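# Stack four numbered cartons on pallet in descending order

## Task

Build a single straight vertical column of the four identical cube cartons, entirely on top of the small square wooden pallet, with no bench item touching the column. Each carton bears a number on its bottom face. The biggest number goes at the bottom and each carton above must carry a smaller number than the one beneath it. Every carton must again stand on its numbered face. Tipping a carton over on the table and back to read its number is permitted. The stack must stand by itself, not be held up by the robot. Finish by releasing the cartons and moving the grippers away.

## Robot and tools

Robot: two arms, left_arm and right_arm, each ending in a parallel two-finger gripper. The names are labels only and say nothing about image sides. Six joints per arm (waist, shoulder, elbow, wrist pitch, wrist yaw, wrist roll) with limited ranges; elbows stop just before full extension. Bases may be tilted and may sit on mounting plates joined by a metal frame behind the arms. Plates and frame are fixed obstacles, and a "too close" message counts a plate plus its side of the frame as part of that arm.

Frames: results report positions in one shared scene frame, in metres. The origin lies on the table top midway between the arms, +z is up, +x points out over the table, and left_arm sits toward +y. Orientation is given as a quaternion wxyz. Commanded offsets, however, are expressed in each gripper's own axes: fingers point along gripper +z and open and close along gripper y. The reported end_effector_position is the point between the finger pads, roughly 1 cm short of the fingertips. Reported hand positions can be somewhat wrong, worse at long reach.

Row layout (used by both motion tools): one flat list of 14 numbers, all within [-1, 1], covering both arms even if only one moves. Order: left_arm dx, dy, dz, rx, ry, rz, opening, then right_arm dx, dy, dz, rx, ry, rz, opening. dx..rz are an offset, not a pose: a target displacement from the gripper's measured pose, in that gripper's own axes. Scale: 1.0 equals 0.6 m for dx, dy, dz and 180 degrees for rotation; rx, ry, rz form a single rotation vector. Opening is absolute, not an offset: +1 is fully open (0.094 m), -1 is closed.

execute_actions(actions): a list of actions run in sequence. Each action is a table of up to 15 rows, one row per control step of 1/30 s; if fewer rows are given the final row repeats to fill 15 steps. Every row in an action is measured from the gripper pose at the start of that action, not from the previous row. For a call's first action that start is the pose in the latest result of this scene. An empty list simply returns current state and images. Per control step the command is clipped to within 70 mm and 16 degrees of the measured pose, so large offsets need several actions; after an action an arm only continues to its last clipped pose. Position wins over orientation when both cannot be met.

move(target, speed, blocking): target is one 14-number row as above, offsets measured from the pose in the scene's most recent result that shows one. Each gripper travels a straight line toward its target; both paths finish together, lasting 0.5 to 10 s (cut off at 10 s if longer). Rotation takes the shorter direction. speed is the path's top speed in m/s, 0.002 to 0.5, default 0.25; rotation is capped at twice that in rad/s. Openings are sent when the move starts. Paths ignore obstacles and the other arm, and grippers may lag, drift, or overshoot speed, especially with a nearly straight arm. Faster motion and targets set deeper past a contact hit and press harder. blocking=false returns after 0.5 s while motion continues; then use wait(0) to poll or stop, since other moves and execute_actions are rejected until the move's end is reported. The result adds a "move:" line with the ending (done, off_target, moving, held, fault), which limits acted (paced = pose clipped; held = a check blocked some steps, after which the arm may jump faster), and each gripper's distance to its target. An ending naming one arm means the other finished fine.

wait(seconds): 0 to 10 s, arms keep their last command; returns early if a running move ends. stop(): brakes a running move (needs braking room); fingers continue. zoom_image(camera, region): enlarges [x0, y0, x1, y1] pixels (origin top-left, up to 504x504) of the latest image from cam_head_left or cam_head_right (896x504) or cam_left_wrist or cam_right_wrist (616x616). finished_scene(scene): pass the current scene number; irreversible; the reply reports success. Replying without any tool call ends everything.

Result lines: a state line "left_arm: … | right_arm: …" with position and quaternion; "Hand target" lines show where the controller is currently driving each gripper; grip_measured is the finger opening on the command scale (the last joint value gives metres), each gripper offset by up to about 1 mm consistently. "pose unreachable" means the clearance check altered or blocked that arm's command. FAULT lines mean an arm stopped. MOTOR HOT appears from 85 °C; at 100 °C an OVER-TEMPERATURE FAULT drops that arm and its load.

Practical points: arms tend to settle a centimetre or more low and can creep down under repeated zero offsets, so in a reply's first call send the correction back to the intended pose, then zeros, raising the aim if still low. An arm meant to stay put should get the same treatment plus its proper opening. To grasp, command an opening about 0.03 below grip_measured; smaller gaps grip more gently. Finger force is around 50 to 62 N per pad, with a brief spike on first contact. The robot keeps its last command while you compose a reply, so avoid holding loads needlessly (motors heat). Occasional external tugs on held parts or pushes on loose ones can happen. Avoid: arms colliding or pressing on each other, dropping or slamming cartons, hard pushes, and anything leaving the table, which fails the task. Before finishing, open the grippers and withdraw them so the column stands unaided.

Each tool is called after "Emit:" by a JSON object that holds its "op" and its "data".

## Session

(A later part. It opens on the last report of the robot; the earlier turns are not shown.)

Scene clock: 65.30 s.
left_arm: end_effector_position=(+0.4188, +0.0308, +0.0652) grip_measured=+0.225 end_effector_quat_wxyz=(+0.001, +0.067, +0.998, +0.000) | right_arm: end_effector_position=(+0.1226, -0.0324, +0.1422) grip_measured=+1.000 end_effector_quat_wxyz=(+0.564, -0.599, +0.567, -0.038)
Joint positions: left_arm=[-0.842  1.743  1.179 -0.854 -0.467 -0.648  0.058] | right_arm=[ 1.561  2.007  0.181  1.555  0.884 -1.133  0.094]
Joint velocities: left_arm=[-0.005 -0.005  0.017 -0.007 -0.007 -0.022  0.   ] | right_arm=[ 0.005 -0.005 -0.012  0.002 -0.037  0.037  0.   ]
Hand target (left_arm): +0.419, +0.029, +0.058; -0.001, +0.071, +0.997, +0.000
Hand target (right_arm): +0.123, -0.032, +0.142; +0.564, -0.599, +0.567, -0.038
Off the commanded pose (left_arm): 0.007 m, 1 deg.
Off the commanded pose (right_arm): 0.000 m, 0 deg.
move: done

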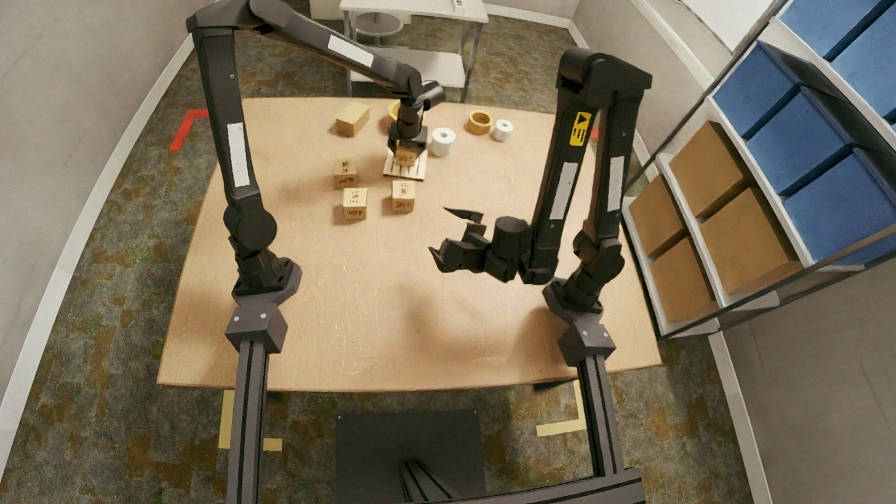

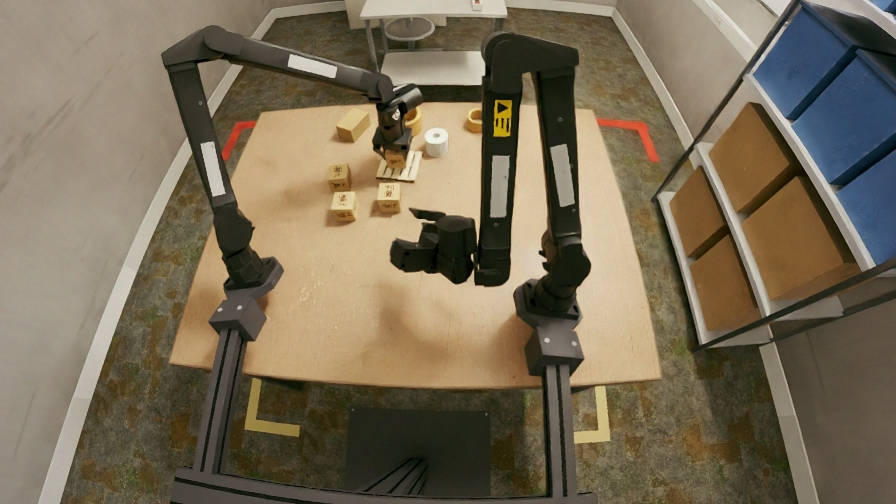

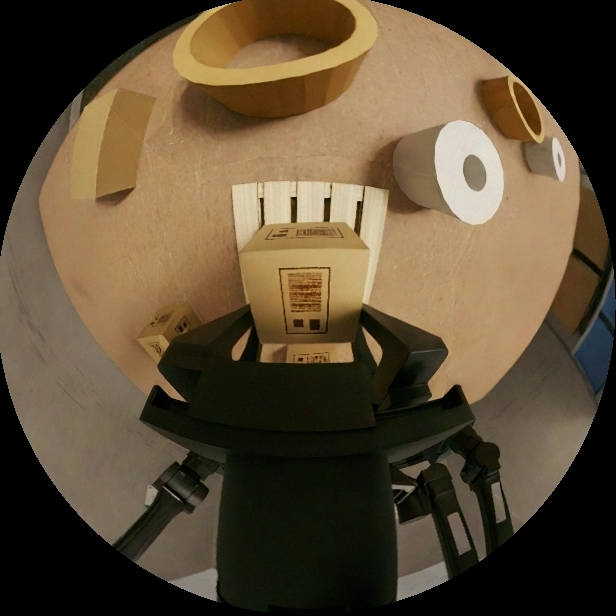

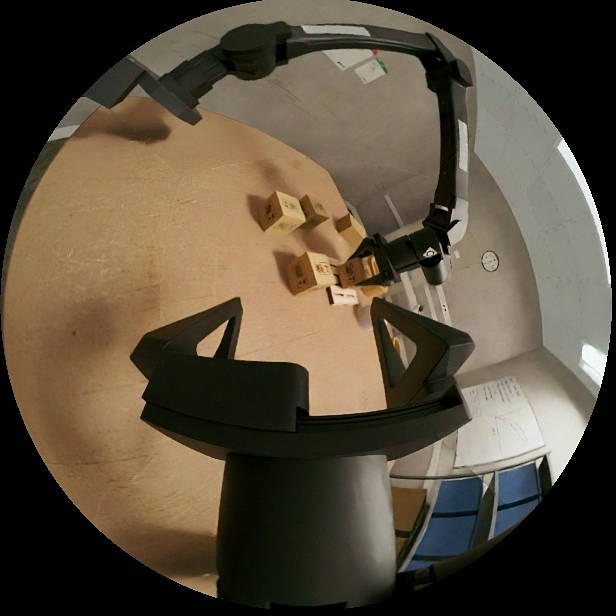

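Emit:
{"op": "move", "data": {"target": [0,0,0.016,0,0,0,0.18,0,0,0,0,0,0,1], "speed": 0.03}}

Emit:
{"op": "execute_actions", "data": {"actions": [[[0,0,0,0,0,0,1,0,0,0,0,0,0,1]],[[-0.015,-0.01,-0.12,0,0,0,1,0,0,0,0,0,0,1]]]}}

Emit:
{"op": "move", "data": {"target": [0.31,0.19,0,0,0,-0.045,1,0,0,0,0,0,0,1]}}

Scene clock: 66.33 s.
left_arm: end_effector_position=(+0.4178, +0.0304, +0.0633) grip_measured=+0.225 end_effector_quat_wxyz=(+0.003, +0.066, +0.998, -0.002) | right_arm: end_effector_position=(+0.1226, -0.0324, +0.1422) grip_measured=+1.000 end_effector_quat_wxyz=(+0.564, -0.599, +0.567, -0.038)
Joint positions: left_arm=[-0.842  1.743  1.172 -0.841 -0.467 -0.646  0.058] | right_arm=[ 1.561  2.007  0.181  1.555  0.884 -1.133  0.094]
Joint velocities: left_arm=[ 0.005 -0.005 -0.002  0.012 -0.11  -0.022 -0.001] | right_arm=[-0.005 -0.005 -0.012 -0.007  0.051 -0.022  0.   ]
Hand target (left_arm): +0.419, +0.031, +0.056; +0.001, +0.067, +0.998, -0.000
Hand target (right_arm): +0.123, -0.032, +0.142; +0.564, -0.599, +0.567, -0.038
Off the commanded pose (left_arm): 0.008 m, 0 deg.
Off the commanded pose (right_arm): 0.000 m, 0 deg.
move: done

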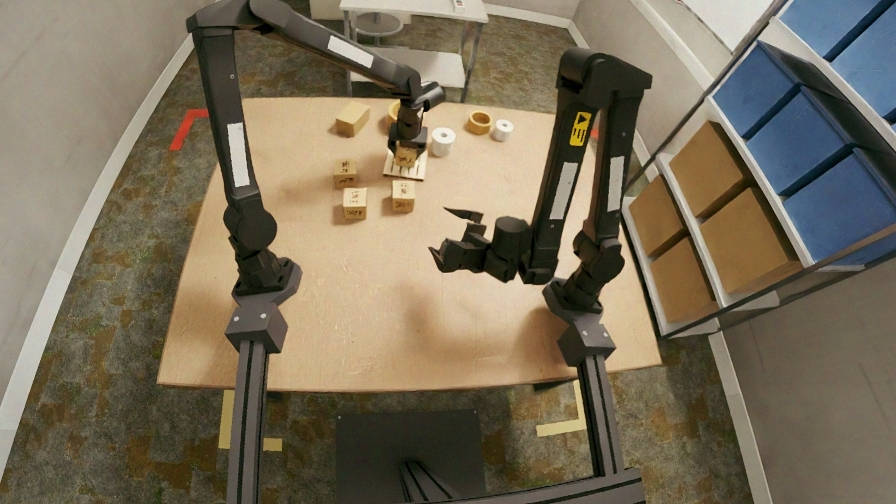

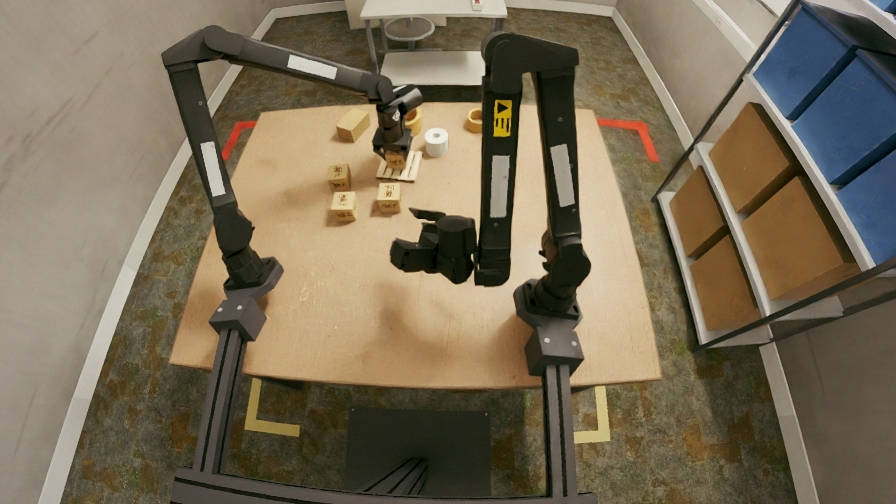

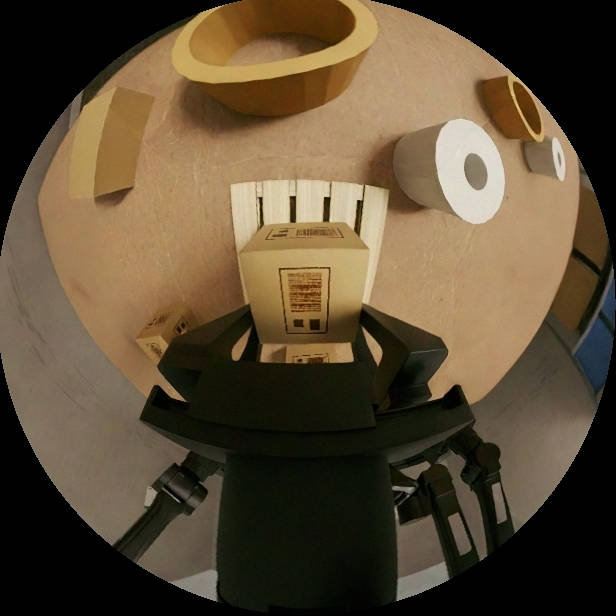

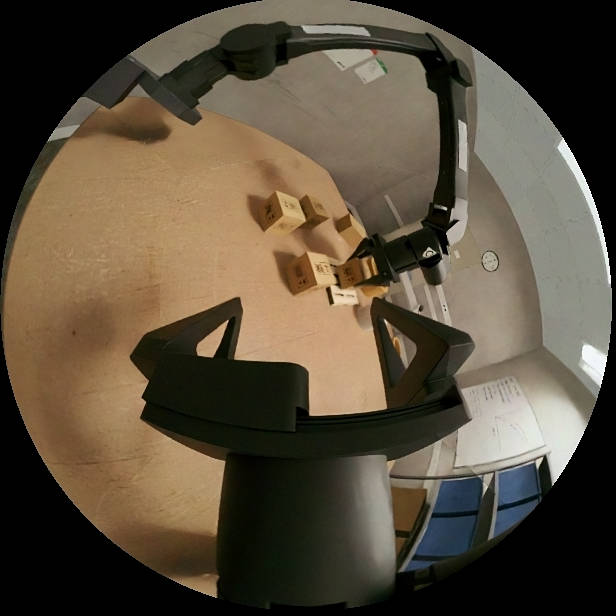

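Scene clock: 67.33 s.
left_arm: end_effector_position=(+0.4157, +0.0264, +0.1279) grip_measured=+1.000 end_effector_quat_wxyz=(-0.003, +0.079, +0.997, +0.002) | right_arm: end_effector_position=(+0.1226, -0.0324, +0.1422) grip_measured=+1.000 end_effector_quat_wxyz=(+0.564, -0.599, +0.567, -0.038)
Joint positions: left_arm=[-0.909  1.672  1.243 -1.033 -0.473 -0.703  0.094] | right_arm=[ 1.561  2.007  0.181  1.555  0.884 -1.133  0.094]
Joint velocities: left_arm=[-0.005 -0.005 -0.012 -0.042  0.022 -0.022  0.   ] | right_arm=[-0.024 -0.015  0.002 -0.017 -0.022 -0.007  0.   ]
Hand target (left_arm): +0.425, +0.024, +0.136; +0.003, +0.066, +0.998, -0.002
Hand target (right_arm): +0.123, -0.032, +0.142; +0.564, -0.599, +0.567, -0.038
Off the commanded pose (left_arm): 0.013 m, 2 deg.
Off the commanded pose (right_arm): 0.000 m, 0 deg.

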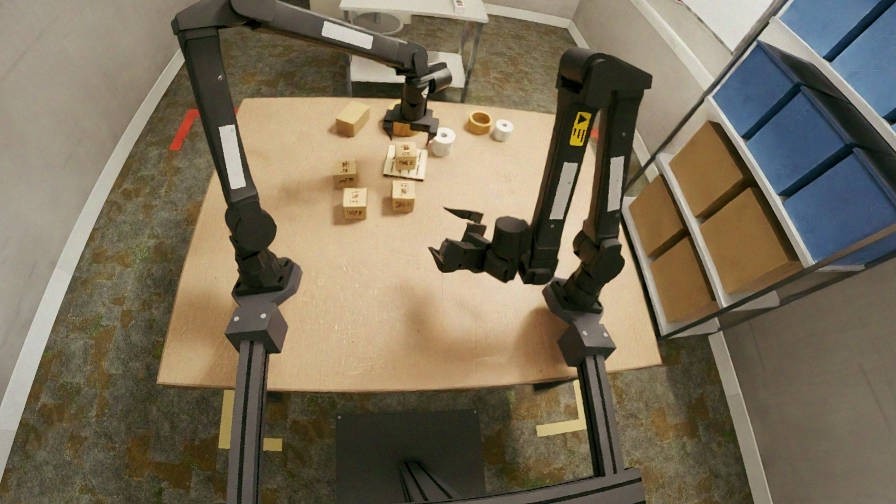

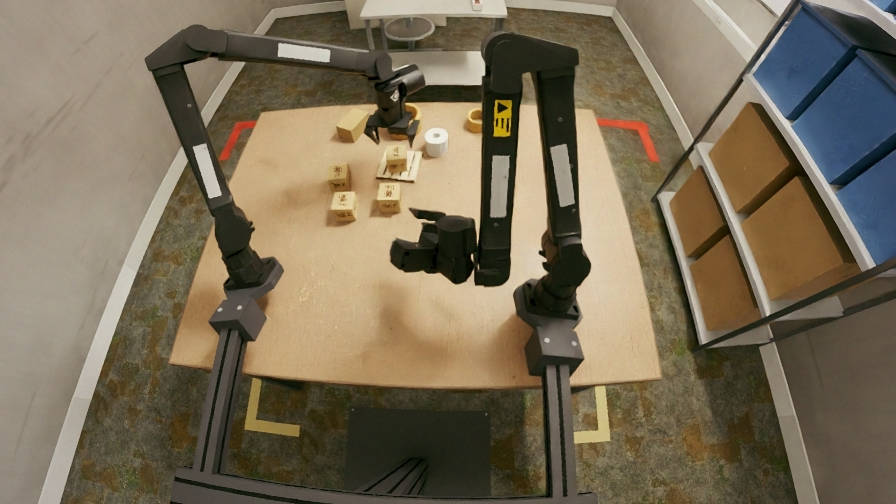

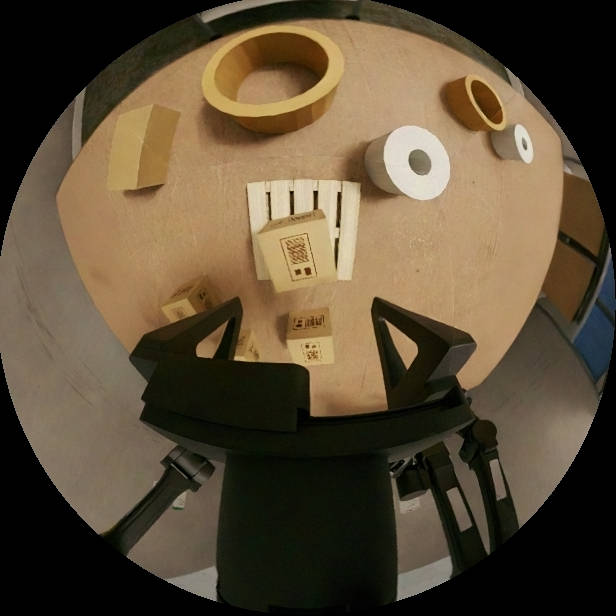

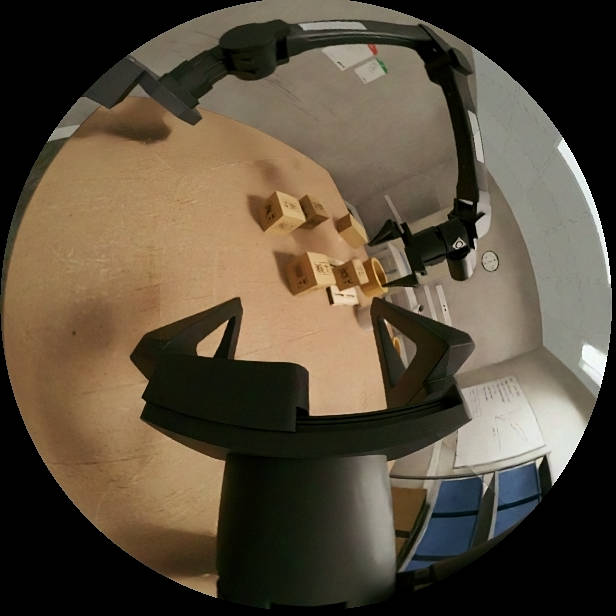

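Scene clock: 68.73 s.
left_arm: end_effector_position=(+0.2471, +0.1714, +0.1236) grip_measured=+1.000 end_effector_quat_wxyz=(-0.008, +0.015, +1.000, +0.008) | right_arm: end_effector_position=(+0.1226, -0.0324, +0.1422) grip_measured=+1.000 end_effector_quat_wxyz=(+0.564, -0.599, +0.567, -0.038)
Joint positions: left_arm=[-1.009  1.202  0.619 -0.947 -0.48  -0.95   0.094] | right_arm=[ 1.561  2.007  0.181  1.555  0.884 -1.133  0.094]
Joint velocities: left_arm=[ 0.005 -0.005  0.007 -0.002  0.037  0.022  0.   ] | right_arm=[-0.015 -0.015 -0.007 -0.017  0.051 -0.051  0.   ]
Hand target (left_arm): +0.250, +0.168, +0.128; -0.002, +0.008, +1.000, +0.003
Hand target (right_arm): +0.123, -0.032, +0.142; +0.564, -0.599, +0.567, -0.038
Off the commanded pose (left_arm): 0.007 m, 1 deg.
Off the commanded pose (right_arm): 0.000 m, 0 deg.
move: done

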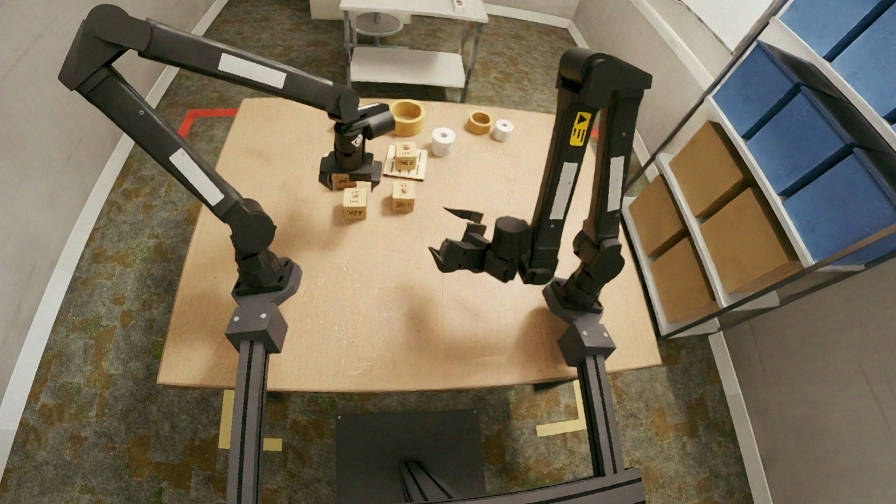

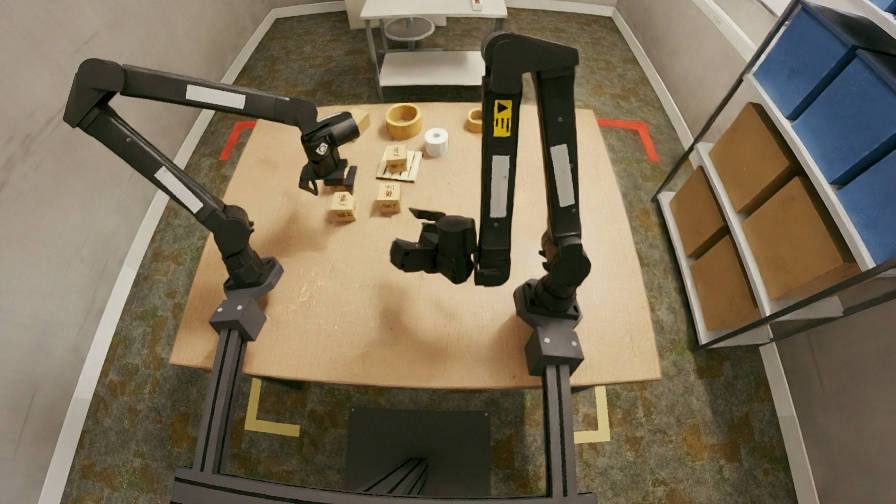

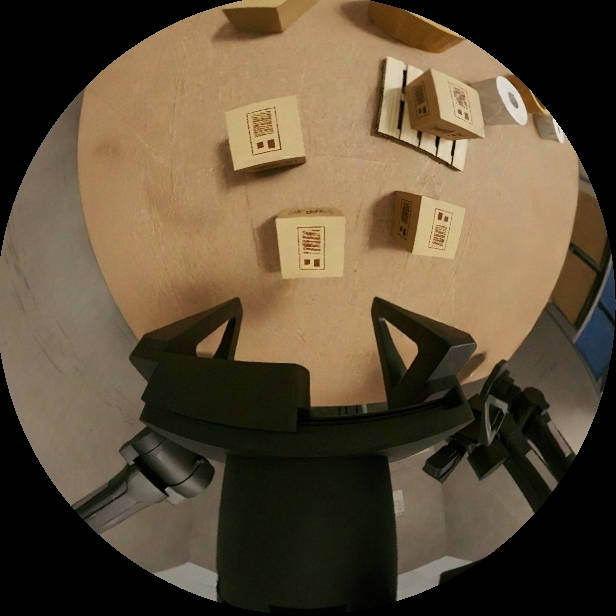

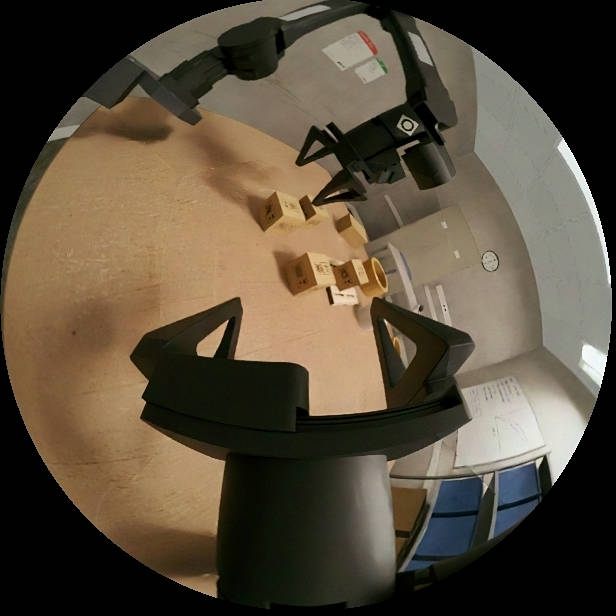

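Emit:
{"op": "move", "data": {"target": [-0.003,-0.012,0.147,0.005,-0.005,-0.008,1,0,0,0,0,0,0,1], "speed": 0.1}}

Emit:
{"op": "execute_actions", "data": {"actions": [[[0,0,0,0,0,0,0.18,0,0,0,0,0,0,1]],[[0,0,0,0,0,0,0.18,0,0,0,0,0,0,1]]]}}

Emit:
{"op": "move", "data": {"target": [-0.06,-0.03,-0.22,0,0,0,0.18,0,0,0,0,0,0,1]}}

Scene clock: 70.30 s.
left_arm: end_effector_position=(+0.2464, +0.1651, +0.0382) grip_measured=+1.000 end_effector_quat_wxyz=(+0.001, -0.002, +1.000, -0.000) | right_arm: end_effector_position=(+0.1226, -0.0324, +0.1422) grip_measured=+1.000 end_effector_quat_wxyz=(+0.564, -0.599, +0.567, -0.038)
Joint positions: left_arm=[-0.882  1.406  0.523 -0.555 -0.472 -0.829  0.094] | right_arm=[ 1.561  2.007  0.181  1.555  0.884 -1.133  0.094]
Joint velocities: left_arm=[-0.005 -0.015 -0.007  0.012  0.022  0.037  0.   ] | right_arm=[ 0.005 -0.005  0.002 -0.002 -0.007  0.051  0.   ]
Hand target (left_arm): +0.247, +0.165, +0.035; -0.001, +0.002, +1.000, -0.001
Hand target (right_arm): +0.123, -0.032, +0.142; +0.564, -0.599, +0.567, -0.038
Off the commanded pose (left_arm): 0.003 m, 0 deg.
Off the commanded pose (right_arm): 0.000 m, 0 deg.
move: done

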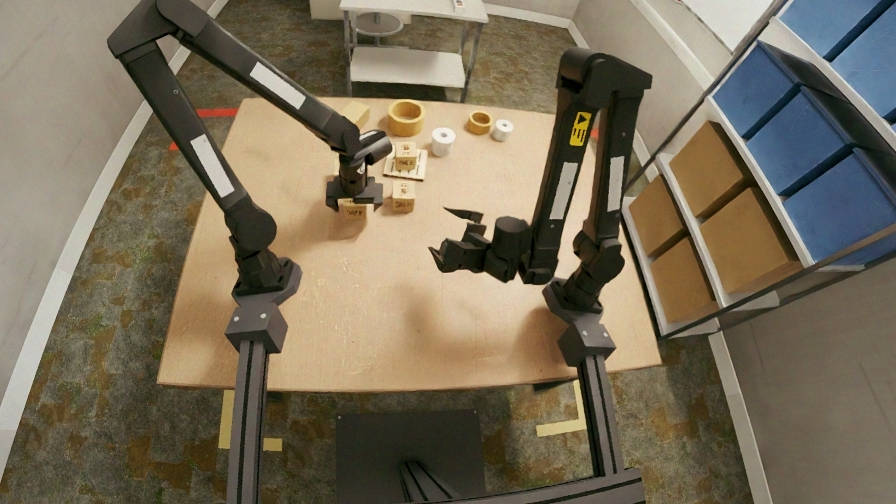

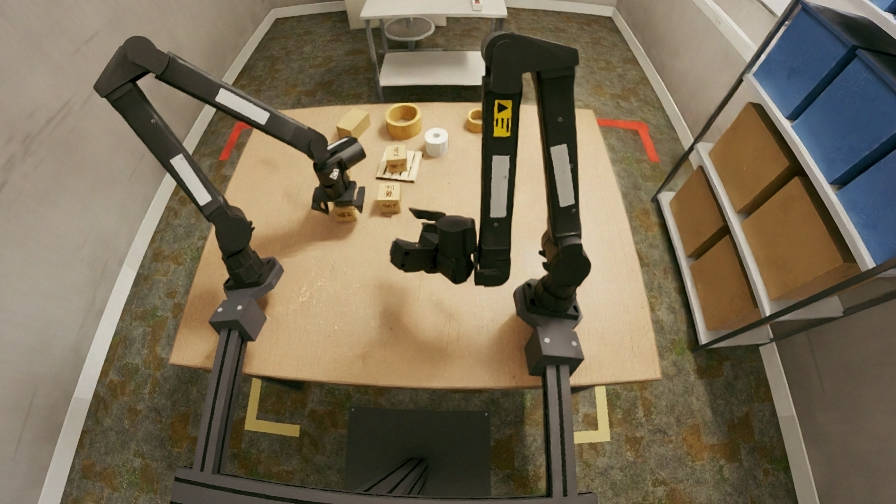

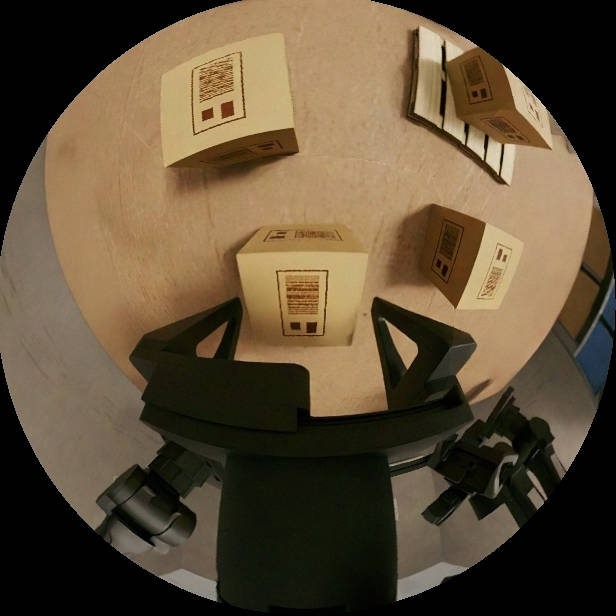

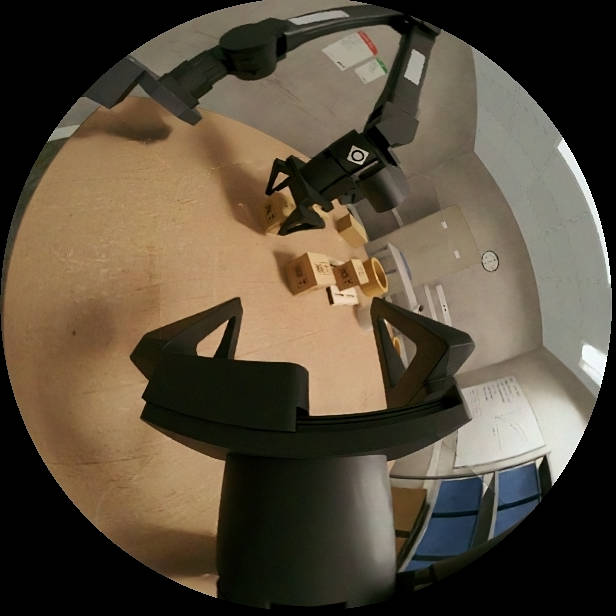

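Scene clock: 71.30 s.
left_arm: end_effector_position=(+0.2464, +0.1651, +0.0382) grip_measured=+0.221 end_effector_quat_wxyz=(+0.001, -0.002, +1.000, -0.000) | right_arm: end_effector_position=(+0.1226, -0.0324, +0.1422) grip_measured=+1.000 end_effector_quat_wxyz=(+0.564, -0.599, +0.567, -0.038)
Joint positions: left_arm=[-0.882  1.406  0.523 -0.555 -0.472 -0.829  0.057] | right_arm=[ 1.561  2.007  0.181  1.555  0.884 -1.133  0.094]
Joint velocities: left_arm=[ 0.005 -0.005 -0.002  0.002  0.037  0.037 -0.   ] | right_arm=[-0.005  0.005 -0.007  0.002  0.037 -0.037  0.   ]
Hand target (left_arm): +0.246, +0.165, +0.038; +0.001, -0.002, +1.000, -0.000
Hand target (right_arm): +0.123, -0.032, +0.142; +0.564, -0.599, +0.567, -0.038
Off the commanded pose (left_arm): 0.000 m, 0 deg.
Off the commanded pose (right_arm): 0.000 m, 0 deg.

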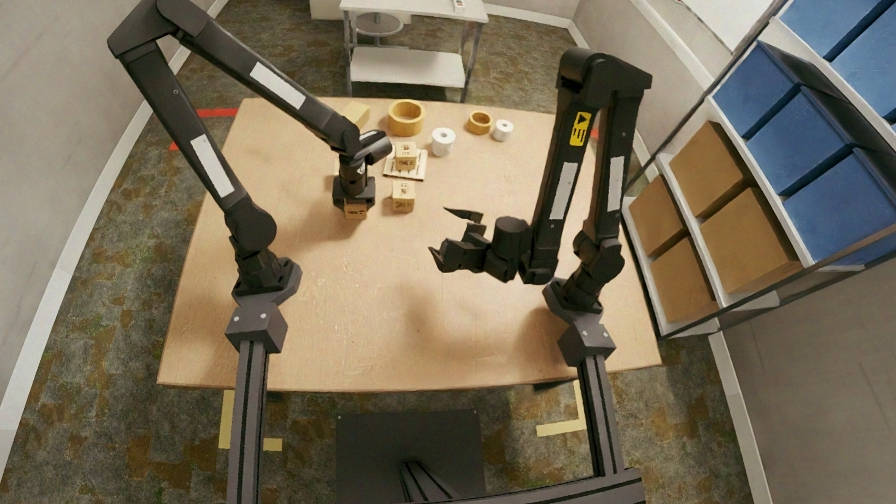

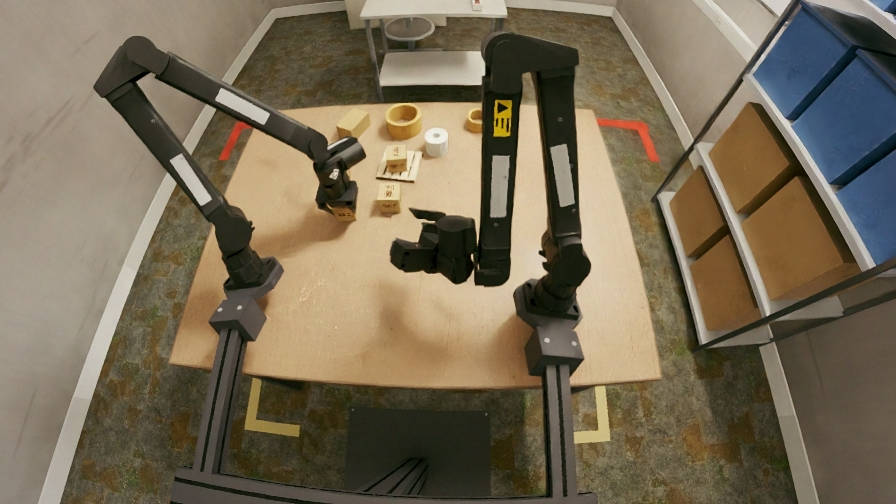

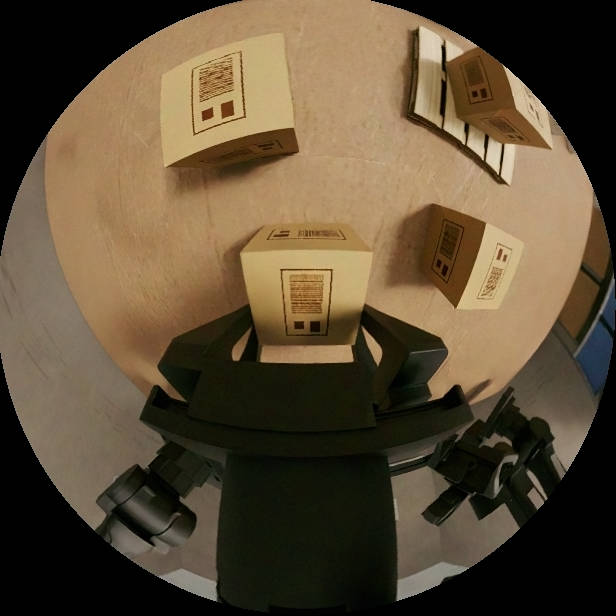

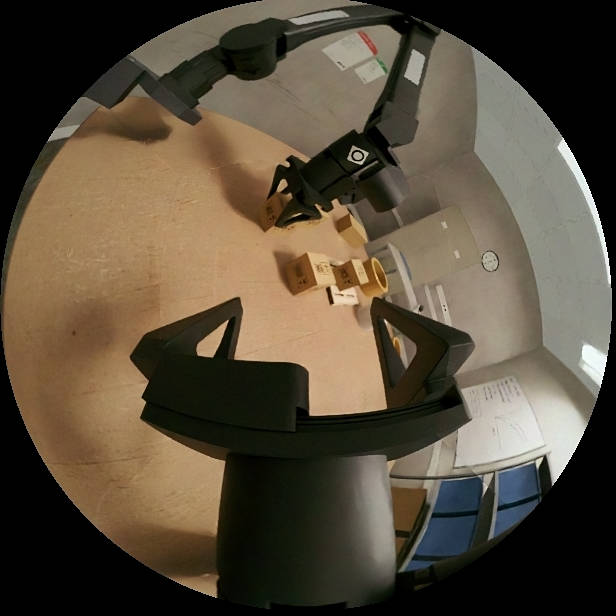

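Scene clock: 72.37 s.
left_arm: end_effector_position=(+0.2736, +0.1546, +0.1595) grip_measured=+0.221 end_effector_quat_wxyz=(-0.007, +0.008, +1.000, +0.010) | right_arm: end_effector_position=(+0.1226, -0.0324, +0.1422) grip_measured=+1.000 end_effector_quat_wxyz=(+0.564, -0.599, +0.567, -0.038)
Joint positions: left_arm=[-1.03   1.218  0.751 -1.077 -0.484 -0.988  0.057] | right_arm=[ 1.561  2.007  0.181  1.555  0.884 -1.133  0.094]
Joint velocities: left_arm=[-0.005 -0.005 -0.007 -0.012  0.037 -0.007 -0.001] | right_arm=[ 0.015  0.005  0.012  0.007 -0.081 -0.022  0.   ]
Hand target (left_arm): +0.282, +0.148, +0.170; +0.001, -0.002, +1.000, +0.000
Hand target (right_arm): +0.123, -0.032, +0.142; +0.564, -0.599, +0.567, -0.038
Off the commanded pose (left_arm): 0.016 m, 2 deg.
Off the commanded pose (right_arm): 0.000 m, 0 deg.
move: off_target (left_arm)

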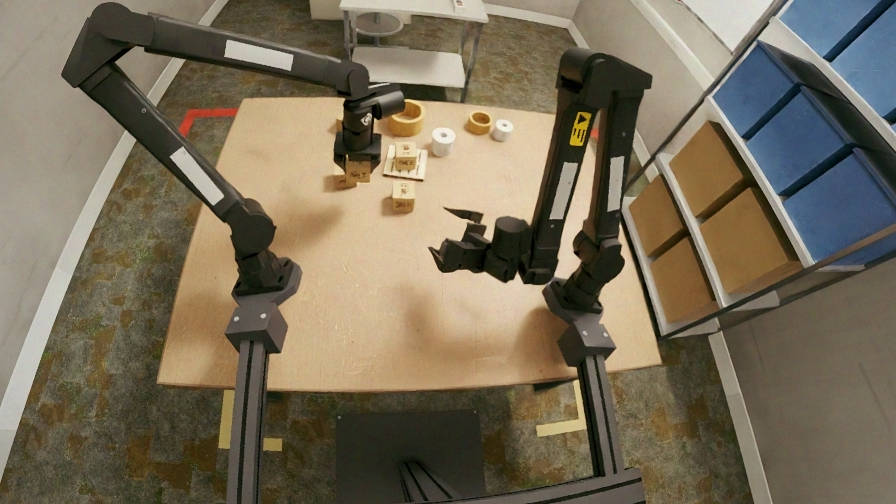

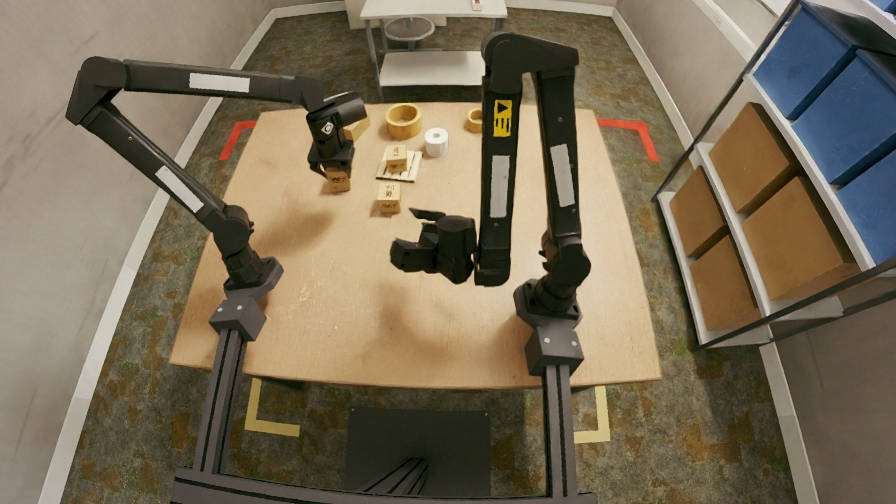

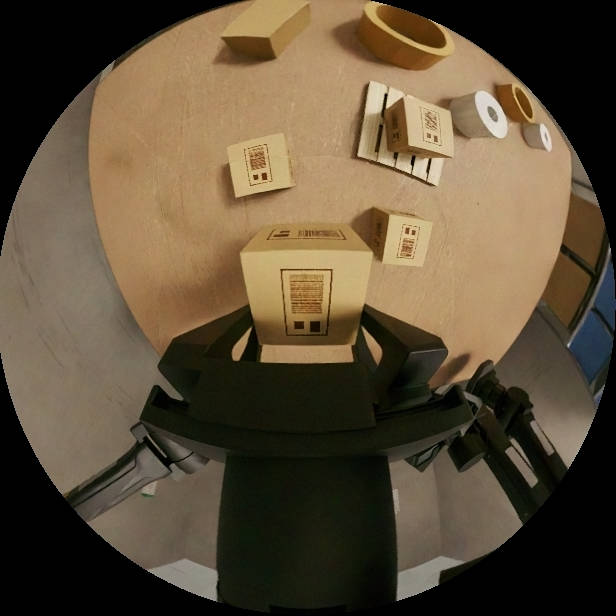

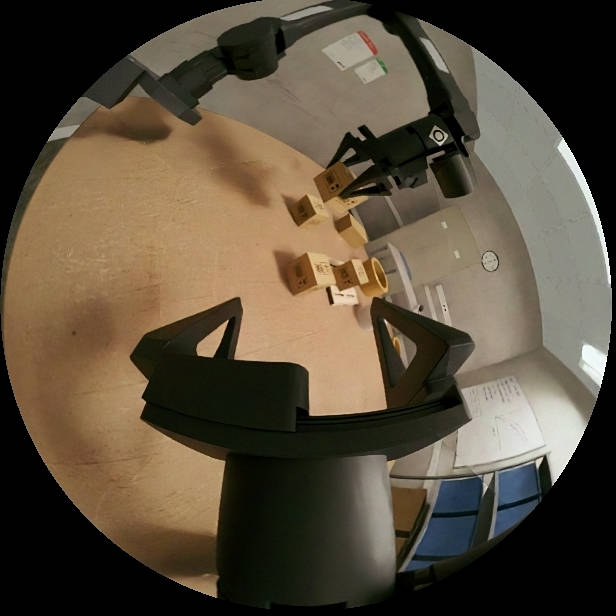

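Aim (0.428,0.026).

Emit:
{"op": "move", "data": {"target": [-0.26,-0.21,0,0.006,-0.004,-0.022,0.18,0,0,0,0,0,0,1]}}

Emit:
{"op": "zoom_image", "data": {"camera": "cam_head_left", "region": [350,70,470,190]}}

Scene clock: 74.07 s.
left_arm: end_effector_position=(+0.4158, +0.0312, +0.1496) grip_measured=+0.221 end_effector_quat_wxyz=(-0.004, -0.026, +1.000, +0.006) | right_arm: end_effector_position=(+0.1226, -0.0324, +0.1422) grip_measured=+1.000 end_effector_quat_wxyz=(+0.564, -0.599, +0.567, -0.038)
Joint positions: left_arm=[-0.925  1.643  1.264 -1.1   -0.478 -0.934  0.057] | right_arm=[ 1.561  2.007  0.181  1.555  0.884 -1.133  0.094]
Joint velocities: left_arm=[ 0.005  0.005 -0.017 -0.007 -0.007 -0.022 -0.   ] | right_arm=[-0.005 -0.015 -0.017  0.007 -0.022 -0.007  0.   ]
Hand target (left_arm): +0.427, +0.026, +0.155; -0.001, -0.026, +1.000, +0.001
Hand target (right_arm): +0.123, -0.032, +0.142; +0.564, -0.599, +0.567, -0.038
Off the commanded pose (left_arm): 0.014 m, 1 deg.
Off the commanded pose (right_arm): 0.000 m, 0 deg.
move: off_target (left_arm)

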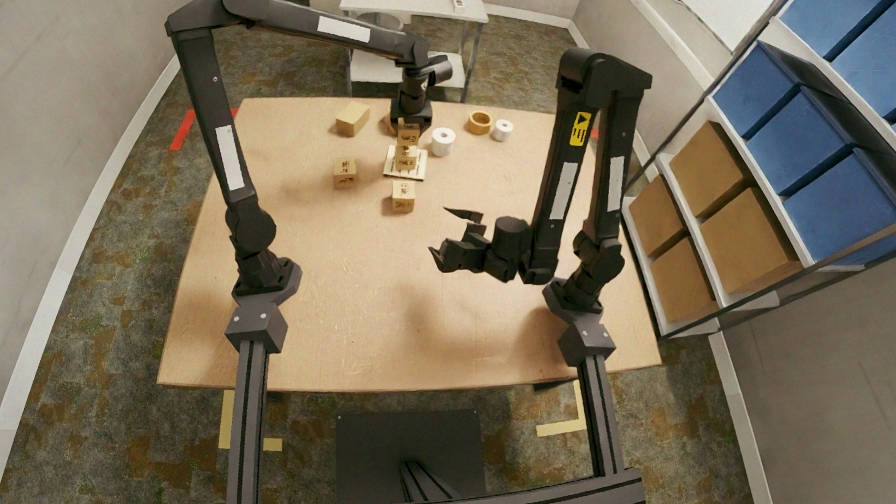

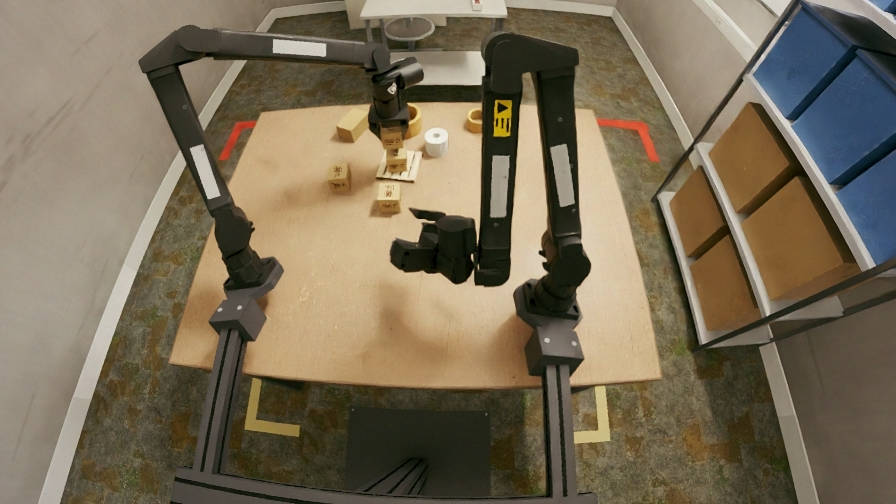

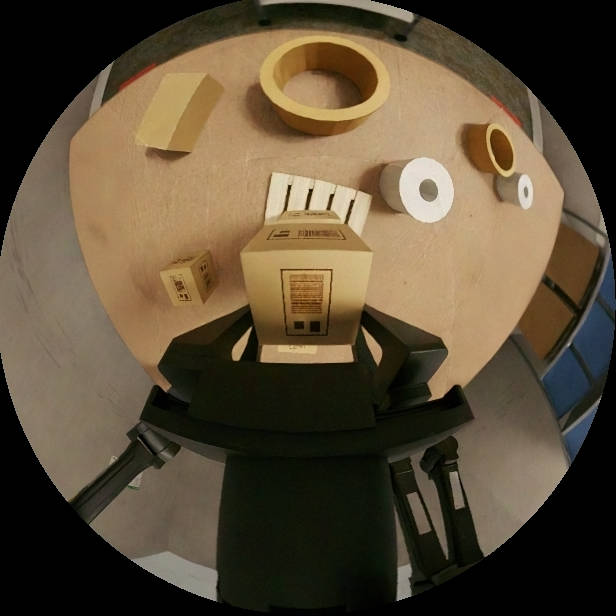

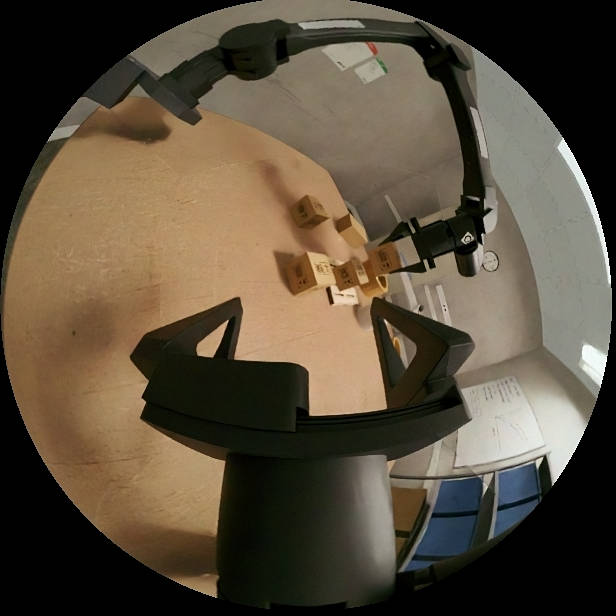

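Region (350, 70, 470, 190) of cam_head_left's 896x504 image, scaled by 4.200, with more detail than that image has.

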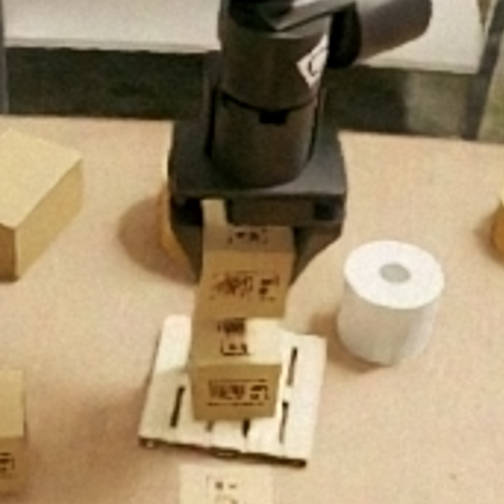

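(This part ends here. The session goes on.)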